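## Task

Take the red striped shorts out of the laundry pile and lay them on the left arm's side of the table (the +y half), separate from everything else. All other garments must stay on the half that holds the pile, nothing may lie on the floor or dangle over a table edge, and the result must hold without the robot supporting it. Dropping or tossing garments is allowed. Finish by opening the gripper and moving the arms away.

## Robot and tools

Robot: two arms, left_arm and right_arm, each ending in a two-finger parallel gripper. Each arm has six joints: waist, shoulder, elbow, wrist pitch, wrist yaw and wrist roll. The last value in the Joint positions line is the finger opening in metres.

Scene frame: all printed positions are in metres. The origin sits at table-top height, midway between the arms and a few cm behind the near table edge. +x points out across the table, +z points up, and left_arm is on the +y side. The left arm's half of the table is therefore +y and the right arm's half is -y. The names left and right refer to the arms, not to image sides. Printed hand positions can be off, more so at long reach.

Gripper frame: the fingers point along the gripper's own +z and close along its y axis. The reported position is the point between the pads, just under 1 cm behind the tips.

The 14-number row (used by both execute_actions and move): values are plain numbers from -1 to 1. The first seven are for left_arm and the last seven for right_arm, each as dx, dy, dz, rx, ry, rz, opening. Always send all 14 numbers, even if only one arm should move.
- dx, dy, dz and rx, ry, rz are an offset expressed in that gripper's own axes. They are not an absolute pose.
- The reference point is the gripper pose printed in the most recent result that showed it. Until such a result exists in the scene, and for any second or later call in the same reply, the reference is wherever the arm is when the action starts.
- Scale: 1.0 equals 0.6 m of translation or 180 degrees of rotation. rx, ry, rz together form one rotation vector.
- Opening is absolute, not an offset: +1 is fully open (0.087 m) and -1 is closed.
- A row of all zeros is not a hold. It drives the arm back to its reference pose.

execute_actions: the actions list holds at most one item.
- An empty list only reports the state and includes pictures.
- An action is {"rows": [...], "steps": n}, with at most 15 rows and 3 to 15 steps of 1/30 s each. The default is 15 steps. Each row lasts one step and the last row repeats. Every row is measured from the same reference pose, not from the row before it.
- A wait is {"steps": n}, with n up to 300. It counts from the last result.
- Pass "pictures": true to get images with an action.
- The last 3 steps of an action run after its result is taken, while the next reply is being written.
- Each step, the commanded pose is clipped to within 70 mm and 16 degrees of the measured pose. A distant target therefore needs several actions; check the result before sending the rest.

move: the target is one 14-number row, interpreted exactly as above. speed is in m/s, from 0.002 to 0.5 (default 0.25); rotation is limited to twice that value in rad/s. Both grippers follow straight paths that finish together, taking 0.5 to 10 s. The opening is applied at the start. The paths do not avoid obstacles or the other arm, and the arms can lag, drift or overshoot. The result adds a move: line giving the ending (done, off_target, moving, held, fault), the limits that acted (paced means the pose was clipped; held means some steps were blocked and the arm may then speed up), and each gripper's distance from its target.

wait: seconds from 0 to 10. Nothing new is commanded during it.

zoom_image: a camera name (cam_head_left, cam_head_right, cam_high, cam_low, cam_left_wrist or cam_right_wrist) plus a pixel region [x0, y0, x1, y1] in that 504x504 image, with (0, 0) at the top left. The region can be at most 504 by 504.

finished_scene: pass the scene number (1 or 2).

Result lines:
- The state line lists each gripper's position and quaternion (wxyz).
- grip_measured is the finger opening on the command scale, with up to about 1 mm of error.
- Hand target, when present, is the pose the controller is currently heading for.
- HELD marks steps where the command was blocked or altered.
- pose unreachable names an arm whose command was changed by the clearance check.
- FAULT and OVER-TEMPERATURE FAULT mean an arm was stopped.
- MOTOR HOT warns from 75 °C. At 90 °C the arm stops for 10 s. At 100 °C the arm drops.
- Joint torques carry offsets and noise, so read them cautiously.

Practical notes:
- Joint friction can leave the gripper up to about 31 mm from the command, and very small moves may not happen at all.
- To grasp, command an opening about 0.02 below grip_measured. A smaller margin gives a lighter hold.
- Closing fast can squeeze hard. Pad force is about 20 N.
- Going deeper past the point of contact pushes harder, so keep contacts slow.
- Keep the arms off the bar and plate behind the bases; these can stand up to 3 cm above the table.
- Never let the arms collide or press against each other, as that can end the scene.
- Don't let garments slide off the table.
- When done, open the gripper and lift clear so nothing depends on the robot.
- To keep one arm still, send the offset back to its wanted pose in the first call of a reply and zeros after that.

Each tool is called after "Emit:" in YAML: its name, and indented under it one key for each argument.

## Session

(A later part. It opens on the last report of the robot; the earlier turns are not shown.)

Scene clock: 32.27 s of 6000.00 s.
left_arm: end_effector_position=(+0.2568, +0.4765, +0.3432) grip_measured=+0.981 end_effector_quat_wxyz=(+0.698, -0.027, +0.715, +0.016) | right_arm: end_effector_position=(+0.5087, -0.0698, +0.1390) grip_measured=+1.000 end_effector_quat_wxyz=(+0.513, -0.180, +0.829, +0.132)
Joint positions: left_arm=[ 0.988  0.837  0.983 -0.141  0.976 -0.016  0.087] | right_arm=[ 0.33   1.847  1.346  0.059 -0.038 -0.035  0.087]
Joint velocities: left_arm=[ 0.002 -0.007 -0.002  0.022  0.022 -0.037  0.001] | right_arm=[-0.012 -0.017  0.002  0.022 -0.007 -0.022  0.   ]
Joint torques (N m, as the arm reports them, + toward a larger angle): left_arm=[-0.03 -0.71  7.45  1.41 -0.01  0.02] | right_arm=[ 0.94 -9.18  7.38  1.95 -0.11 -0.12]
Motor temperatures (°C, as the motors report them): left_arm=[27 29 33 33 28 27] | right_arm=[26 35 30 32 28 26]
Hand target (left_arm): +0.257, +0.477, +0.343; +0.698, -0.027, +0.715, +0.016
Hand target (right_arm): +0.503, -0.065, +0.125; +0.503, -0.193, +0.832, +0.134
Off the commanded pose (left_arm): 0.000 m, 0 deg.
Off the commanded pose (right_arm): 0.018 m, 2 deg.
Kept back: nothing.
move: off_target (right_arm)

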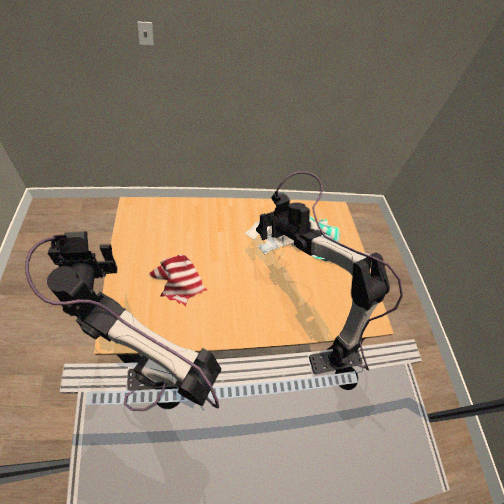

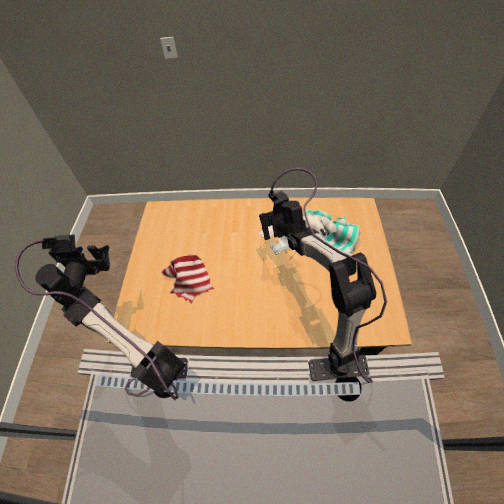

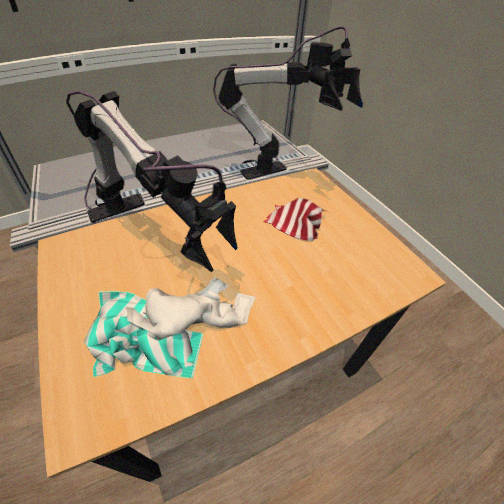

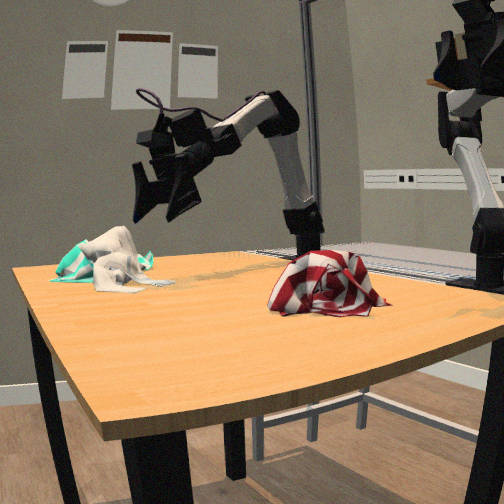

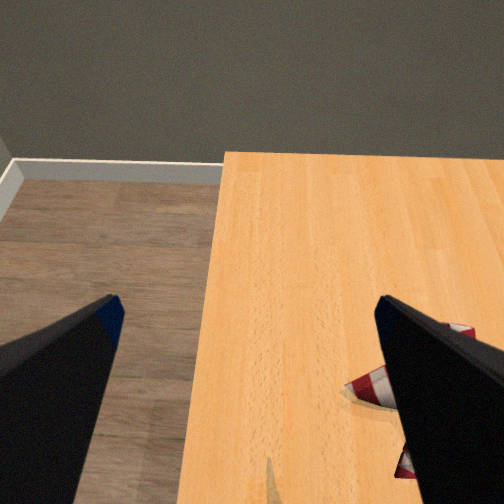

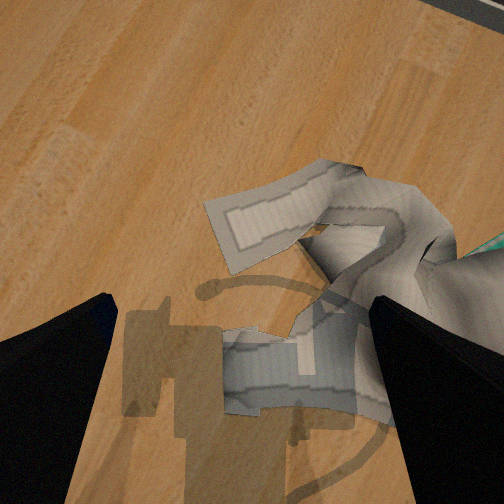

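Emit:
move:
  target: [0,0,0,0,0,0,1,0.14,-0.06,0.145,0,0.1,0,1]
  speed: 0.2

Emit:
move:
  target: [0,0,0,0,0,0,1,0,0,0,0,0,0,-1]

Emit:
move:
  target: [0,0,0,0,0,0,1,-0.03,-0.2,-0.22,0,0,0,-1]

Emit:
move:
  target: [0,0,0,0,0,0,1,0,0,-0.2,0,0,0,1]

Scene clock: 33.80 s of 6000.00 s.
left_arm: end_effector_position=(+0.2568, +0.4765, +0.3432) grip_measured=+0.981 end_effector_quat_wxyz=(+0.698, -0.027, +0.715, +0.016) | right_arm: end_effector_position=(+0.5667, -0.0814, +0.0383) grip_measured=+1.000 end_effector_quat_wxyz=(+0.399, -0.189, +0.891, +0.102)
Joint positions: left_arm=[ 0.988  0.837  0.983 -0.141  0.976 -0.016  0.087] | right_arm=[ 0.262  2.262  1.77  -0.218 -0.063 -0.08   0.087]
Joint velocities: left_arm=[ 0.017  0.007  0.002  0.037  0.037 -0.037 -0.001] | right_arm=[ 0.007  0.002 -0.007 -0.081  0.066 -0.007  0.   ]
Joint torques (N m, as the arm reports them, + toward a larger angle): left_arm=[ 0.   -0.89  7.3   1.41 -0.06  0.03] | right_arm=[ -0.06 -12.    10.24   1.32  -0.15  -0.05]
Motor temperatures (°C, as the motors report them): left_arm=[27 29 33 33 28 27] | right_arm=[26 35 31 33 28 26]
Hand target (left_arm): +0.257, +0.477, +0.343; +0.698, -0.027, +0.715, +0.016
Hand target (right_arm): +0.561, -0.081, +0.026; +0.378, -0.197, +0.899, +0.102
Off the commanded pose (left_arm): 0.000 m, 0 deg.
Off the commanded pose (right_arm): 0.016 m, 3 deg.
Kept back: nothing.
move: off_target (right_arm)

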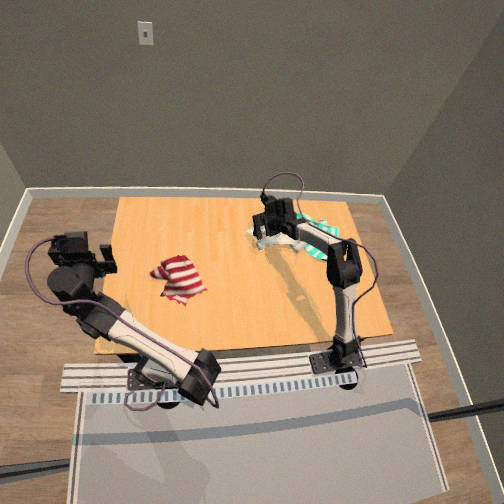

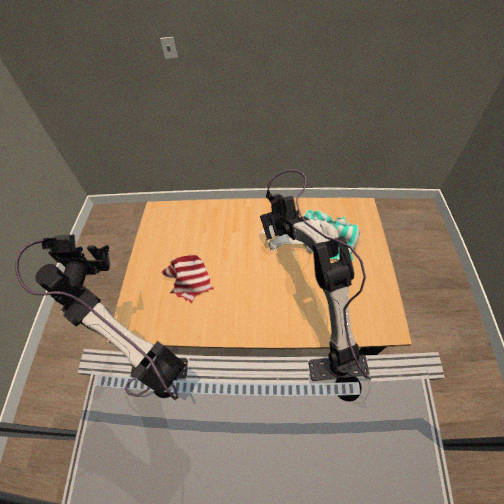

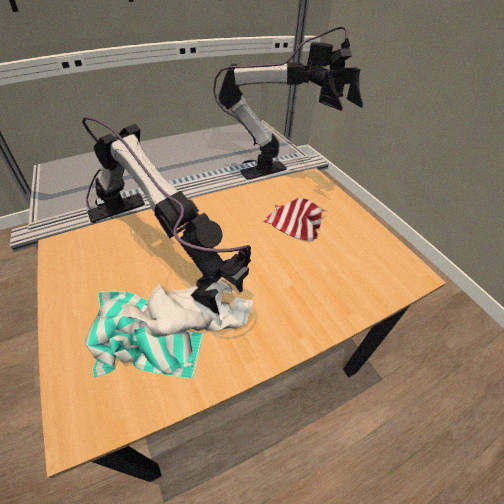

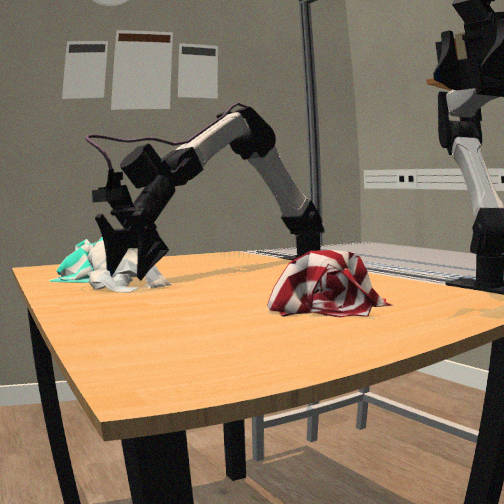

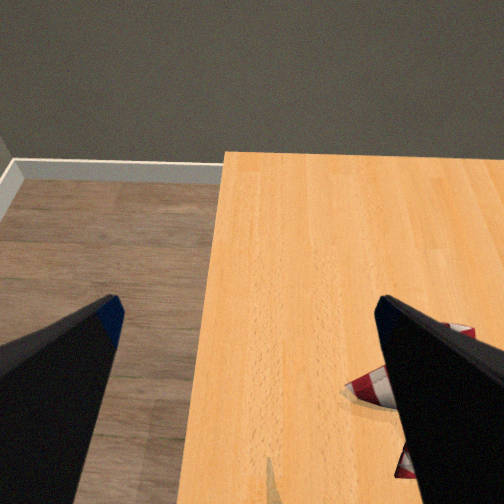

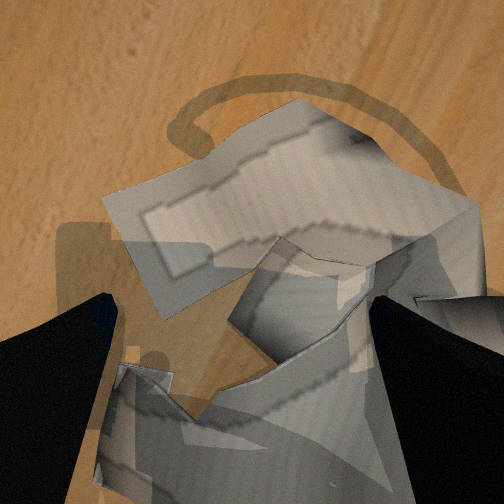

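Scene clock: 34.30 s of 6000.00 s.
left_arm: end_effector_position=(+0.2568, +0.4765, +0.3432) grip_measured=+0.981 end_effector_quat_wxyz=(+0.698, -0.027, +0.715, +0.016) | right_arm: end_effector_position=(+0.5667, -0.0816, +0.0382) grip_measured=-0.984 end_effector_quat_wxyz=(+0.399, -0.189, +0.891, +0.101)
Joint positions: left_arm=[ 0.988  0.837  0.983 -0.141  0.976 -0.016  0.087] | right_arm=[ 0.262  2.262  1.77  -0.218 -0.062 -0.08   0.001]
Joint velocities: left_arm=[-0.027  0.002  0.012 -0.022  0.022 -0.051  0.001] | right_arm=[ 0.002  0.002  0.017  0.007  0.022  0.007 -0.   ]
Joint torques (N m, as the arm reports them, + toward a larger angle): left_arm=[ 0.08 -0.68  7.38  1.41 -0.04  0.06] | right_arm=[  0.09 -13.7    9.02   1.65  -0.08  -0.01]
Motor temperatures (°C, as the motors report them): left_arm=[27 29 33 33 28 27] | right_arm=[26 35 31 33 28 26]
Hand target (left_arm): +0.257, +0.477, +0.343; +0.698, -0.027, +0.715, +0.016
Hand target (right_arm): +0.567, -0.081, +0.038; +0.399, -0.189, +0.891, +0.101
Off the commanded pose (left_arm): 0.000 m, 0 deg.
Off the commanded pose (right_arm): 0.000 m, 0 deg.
Kept back: nothing.
move: done

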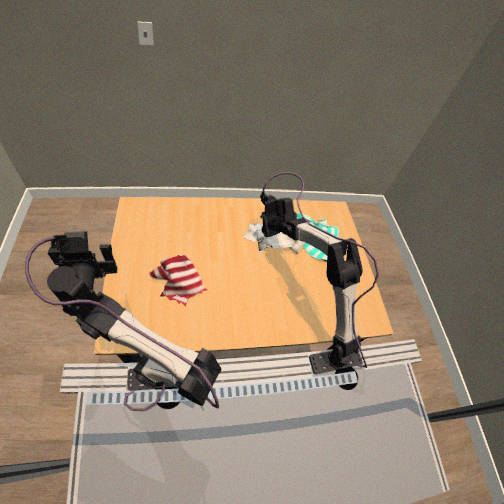

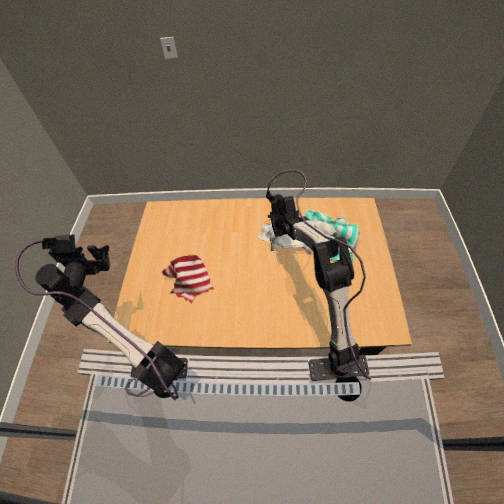

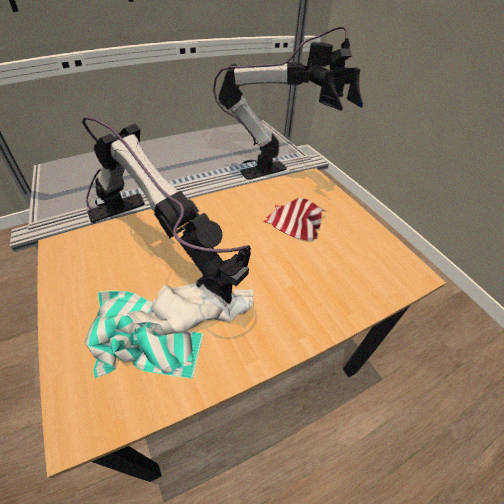

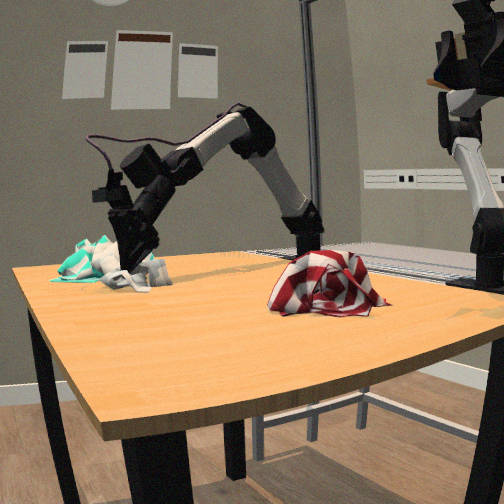

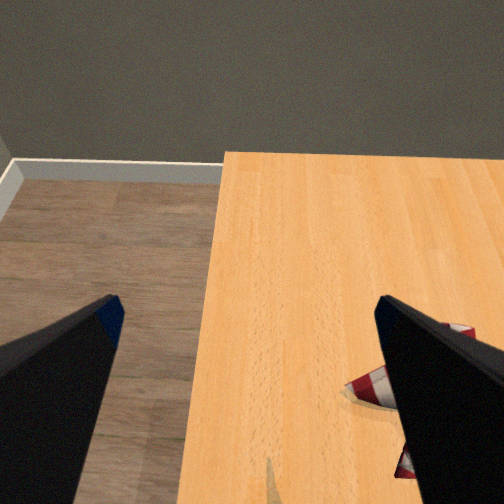

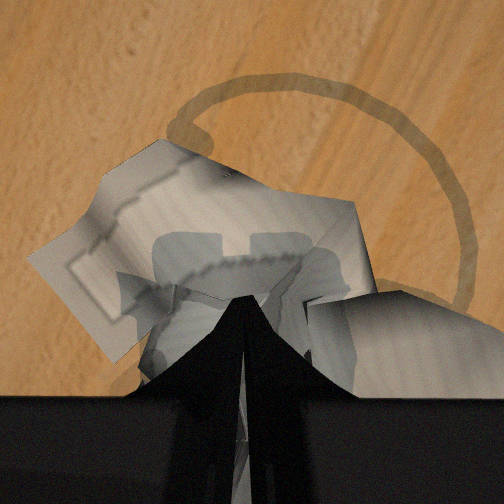

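Scene clock: 35.70 s of 6000.00 s.
left_arm: end_effector_position=(+0.2568, +0.4765, +0.3432) grip_measured=+0.981 end_effector_quat_wxyz=(+0.698, -0.027, +0.715, +0.016) | right_arm: end_effector_position=(+0.5414, -0.2337, +0.1341) grip_measured=-0.984 end_effector_quat_wxyz=(+0.407, -0.179, +0.891, +0.096)
Joint positions: left_arm=[ 0.988  0.837  0.983 -0.141  0.976 -0.016  0.087] | right_arm=[-0.04   1.972  1.724 -0.478 -0.273 -0.265  0.001]
Joint velocities: left_arm=[-0.012  0.002 -0.022 -0.022  0.007 -0.022  0.   ] | right_arm=[ 0.002 -0.002  0.007 -0.11  -0.037 -0.022 -0.001]
Joint torques (N m, as the arm reports them, + toward a larger angle): left_arm=[ 0.08 -0.68  7.37  1.37 -0.04  0.08] | right_arm=[  0.67 -11.54  10.31   1.37  -0.19  -0.14]
Motor temperatures (°C, as the motors report them): left_arm=[27 29 33 33 28 27] | right_arm=[26 36 31 33 28 26]
Hand target (left_arm): +0.257, +0.477, +0.343; +0.698, -0.027, +0.715, +0.016
Hand target (right_arm): +0.538, -0.228, +0.136; +0.400, -0.189, +0.891, +0.101
Off the commanded pose (left_arm): 0.000 m, 0 deg.
Off the commanded pose (right_arm): 0.005 m, 2 deg.
Kept back: nothing.
move: done

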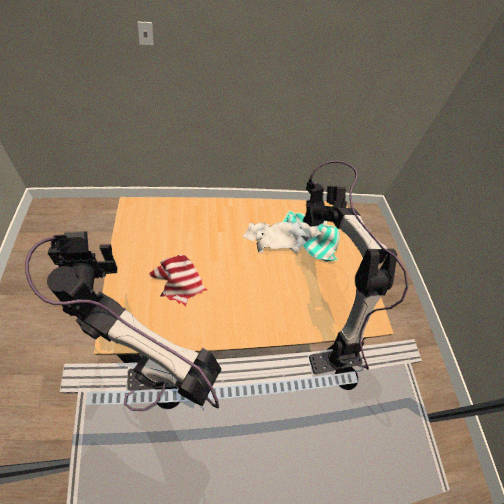

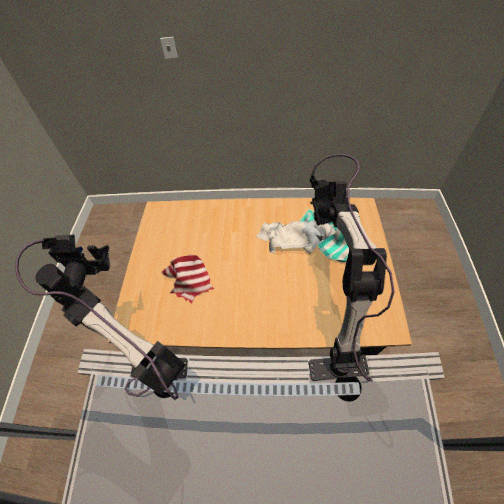

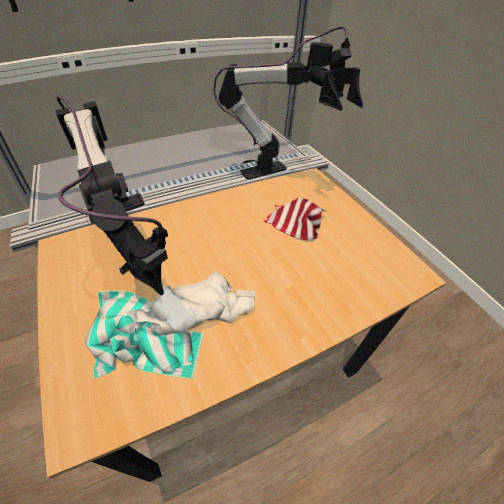

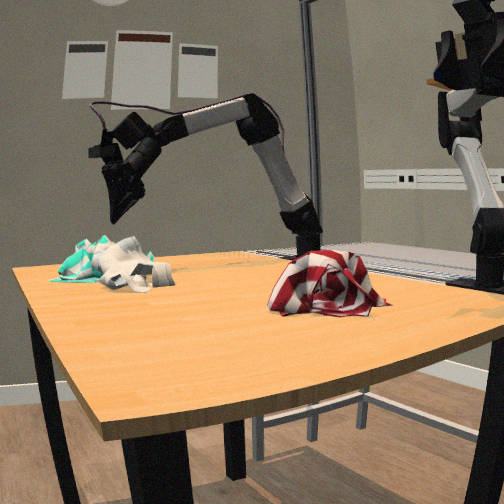

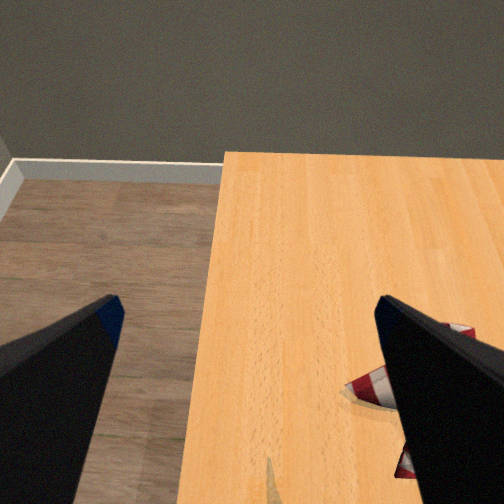

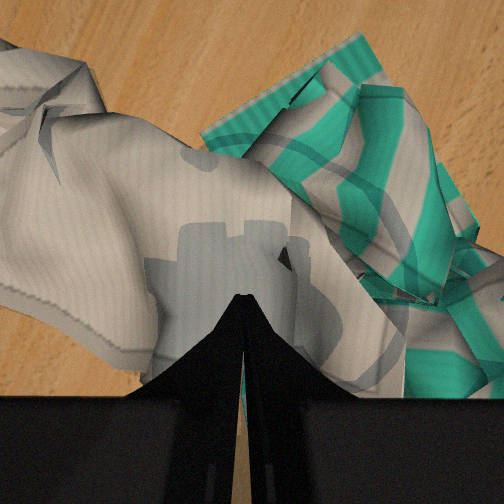

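Scene clock: 36.87 s of 6000.00 s.
left_arm: end_effector_position=(+0.2568, +0.4765, +0.3432) grip_measured=+0.981 end_effector_quat_wxyz=(+0.698, -0.027, +0.715, +0.016) | right_arm: end_effector_position=(+0.4672, -0.2717, +0.2261) grip_measured=+1.000 end_effector_quat_wxyz=(+0.430, -0.175, +0.881, +0.089)
Joint positions: left_arm=[ 0.988  0.837  0.983 -0.141  0.976 -0.016  0.087] | right_arm=[-0.129  1.664  1.67  -0.697 -0.333 -0.317  0.087]
Joint velocities: left_arm=[-0.012  0.002 -0.012 -0.007 -0.007  0.022 -0.001] | right_arm=[ 0.007 -0.017  0.002 -0.007  0.007 -0.007  0.   ]
Joint torques (N m, as the arm reports them, + toward a larger angle): left_arm=[ 0.   -0.7   7.44  1.4  -0.03  0.04] | right_arm=[-0.1  -8.32  6.65  1.31 -0.25 -0.14]
Motor temperatures (°C, as the motors report them): left_arm=[27 29 33 33 28 27] | right_arm=[26 36 31 33 28 26]
Hand target (left_arm): +0.257, +0.477, +0.343; +0.698, -0.027, +0.715, +0.016
Hand target (right_arm): +0.458, -0.271, +0.212; +0.407, -0.178, +0.891, +0.096
Off the commanded pose (left_arm): 0.000 m, 0 deg.
Off the commanded pose (right_arm): 0.016 m, 3 deg.
Kept back: nothing.
move: off_target (right_arm)

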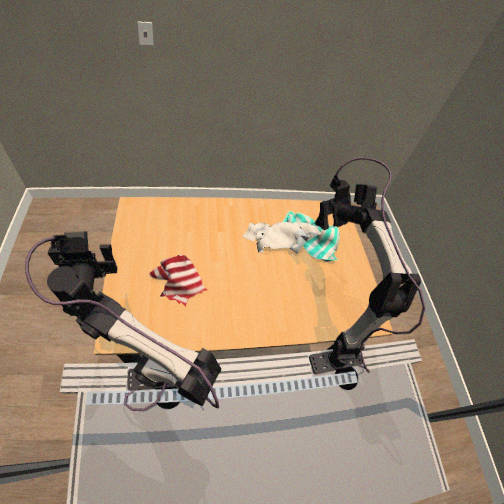

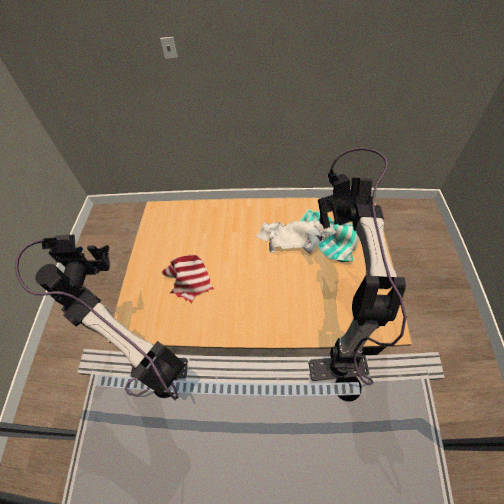

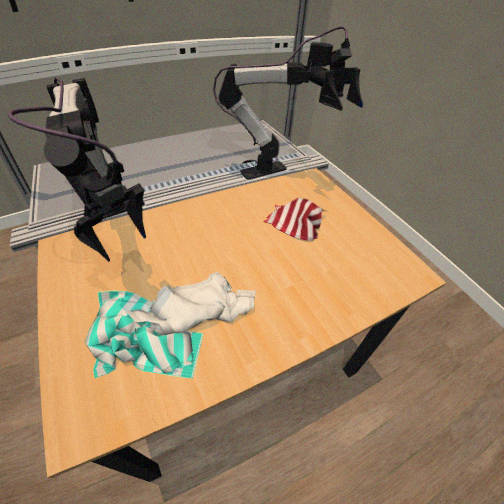

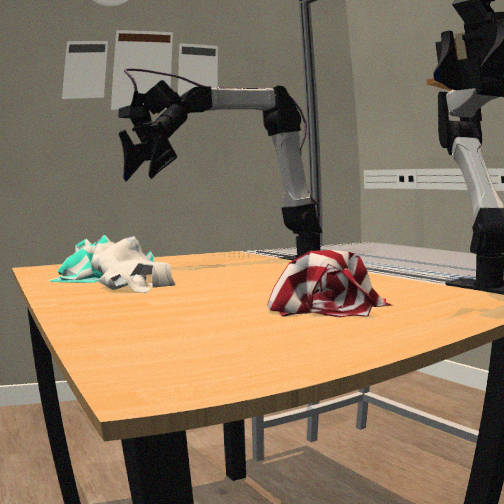

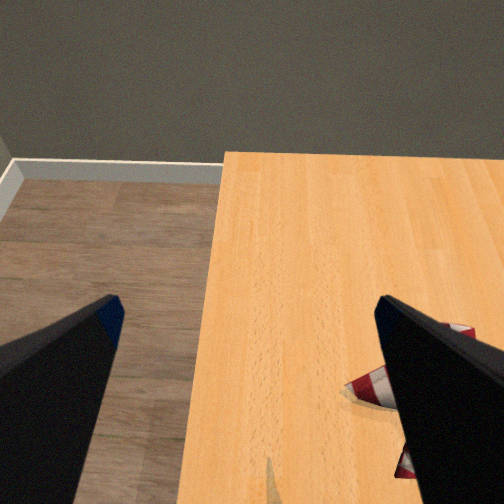

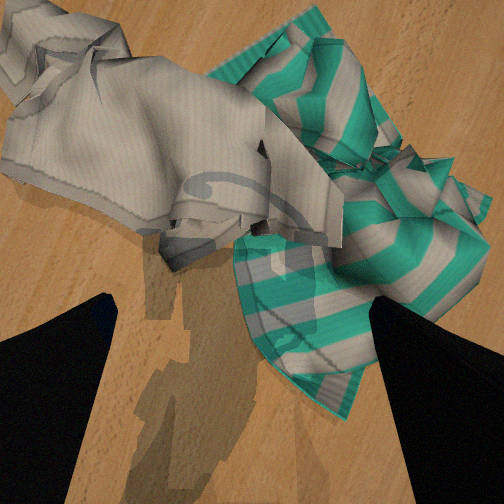

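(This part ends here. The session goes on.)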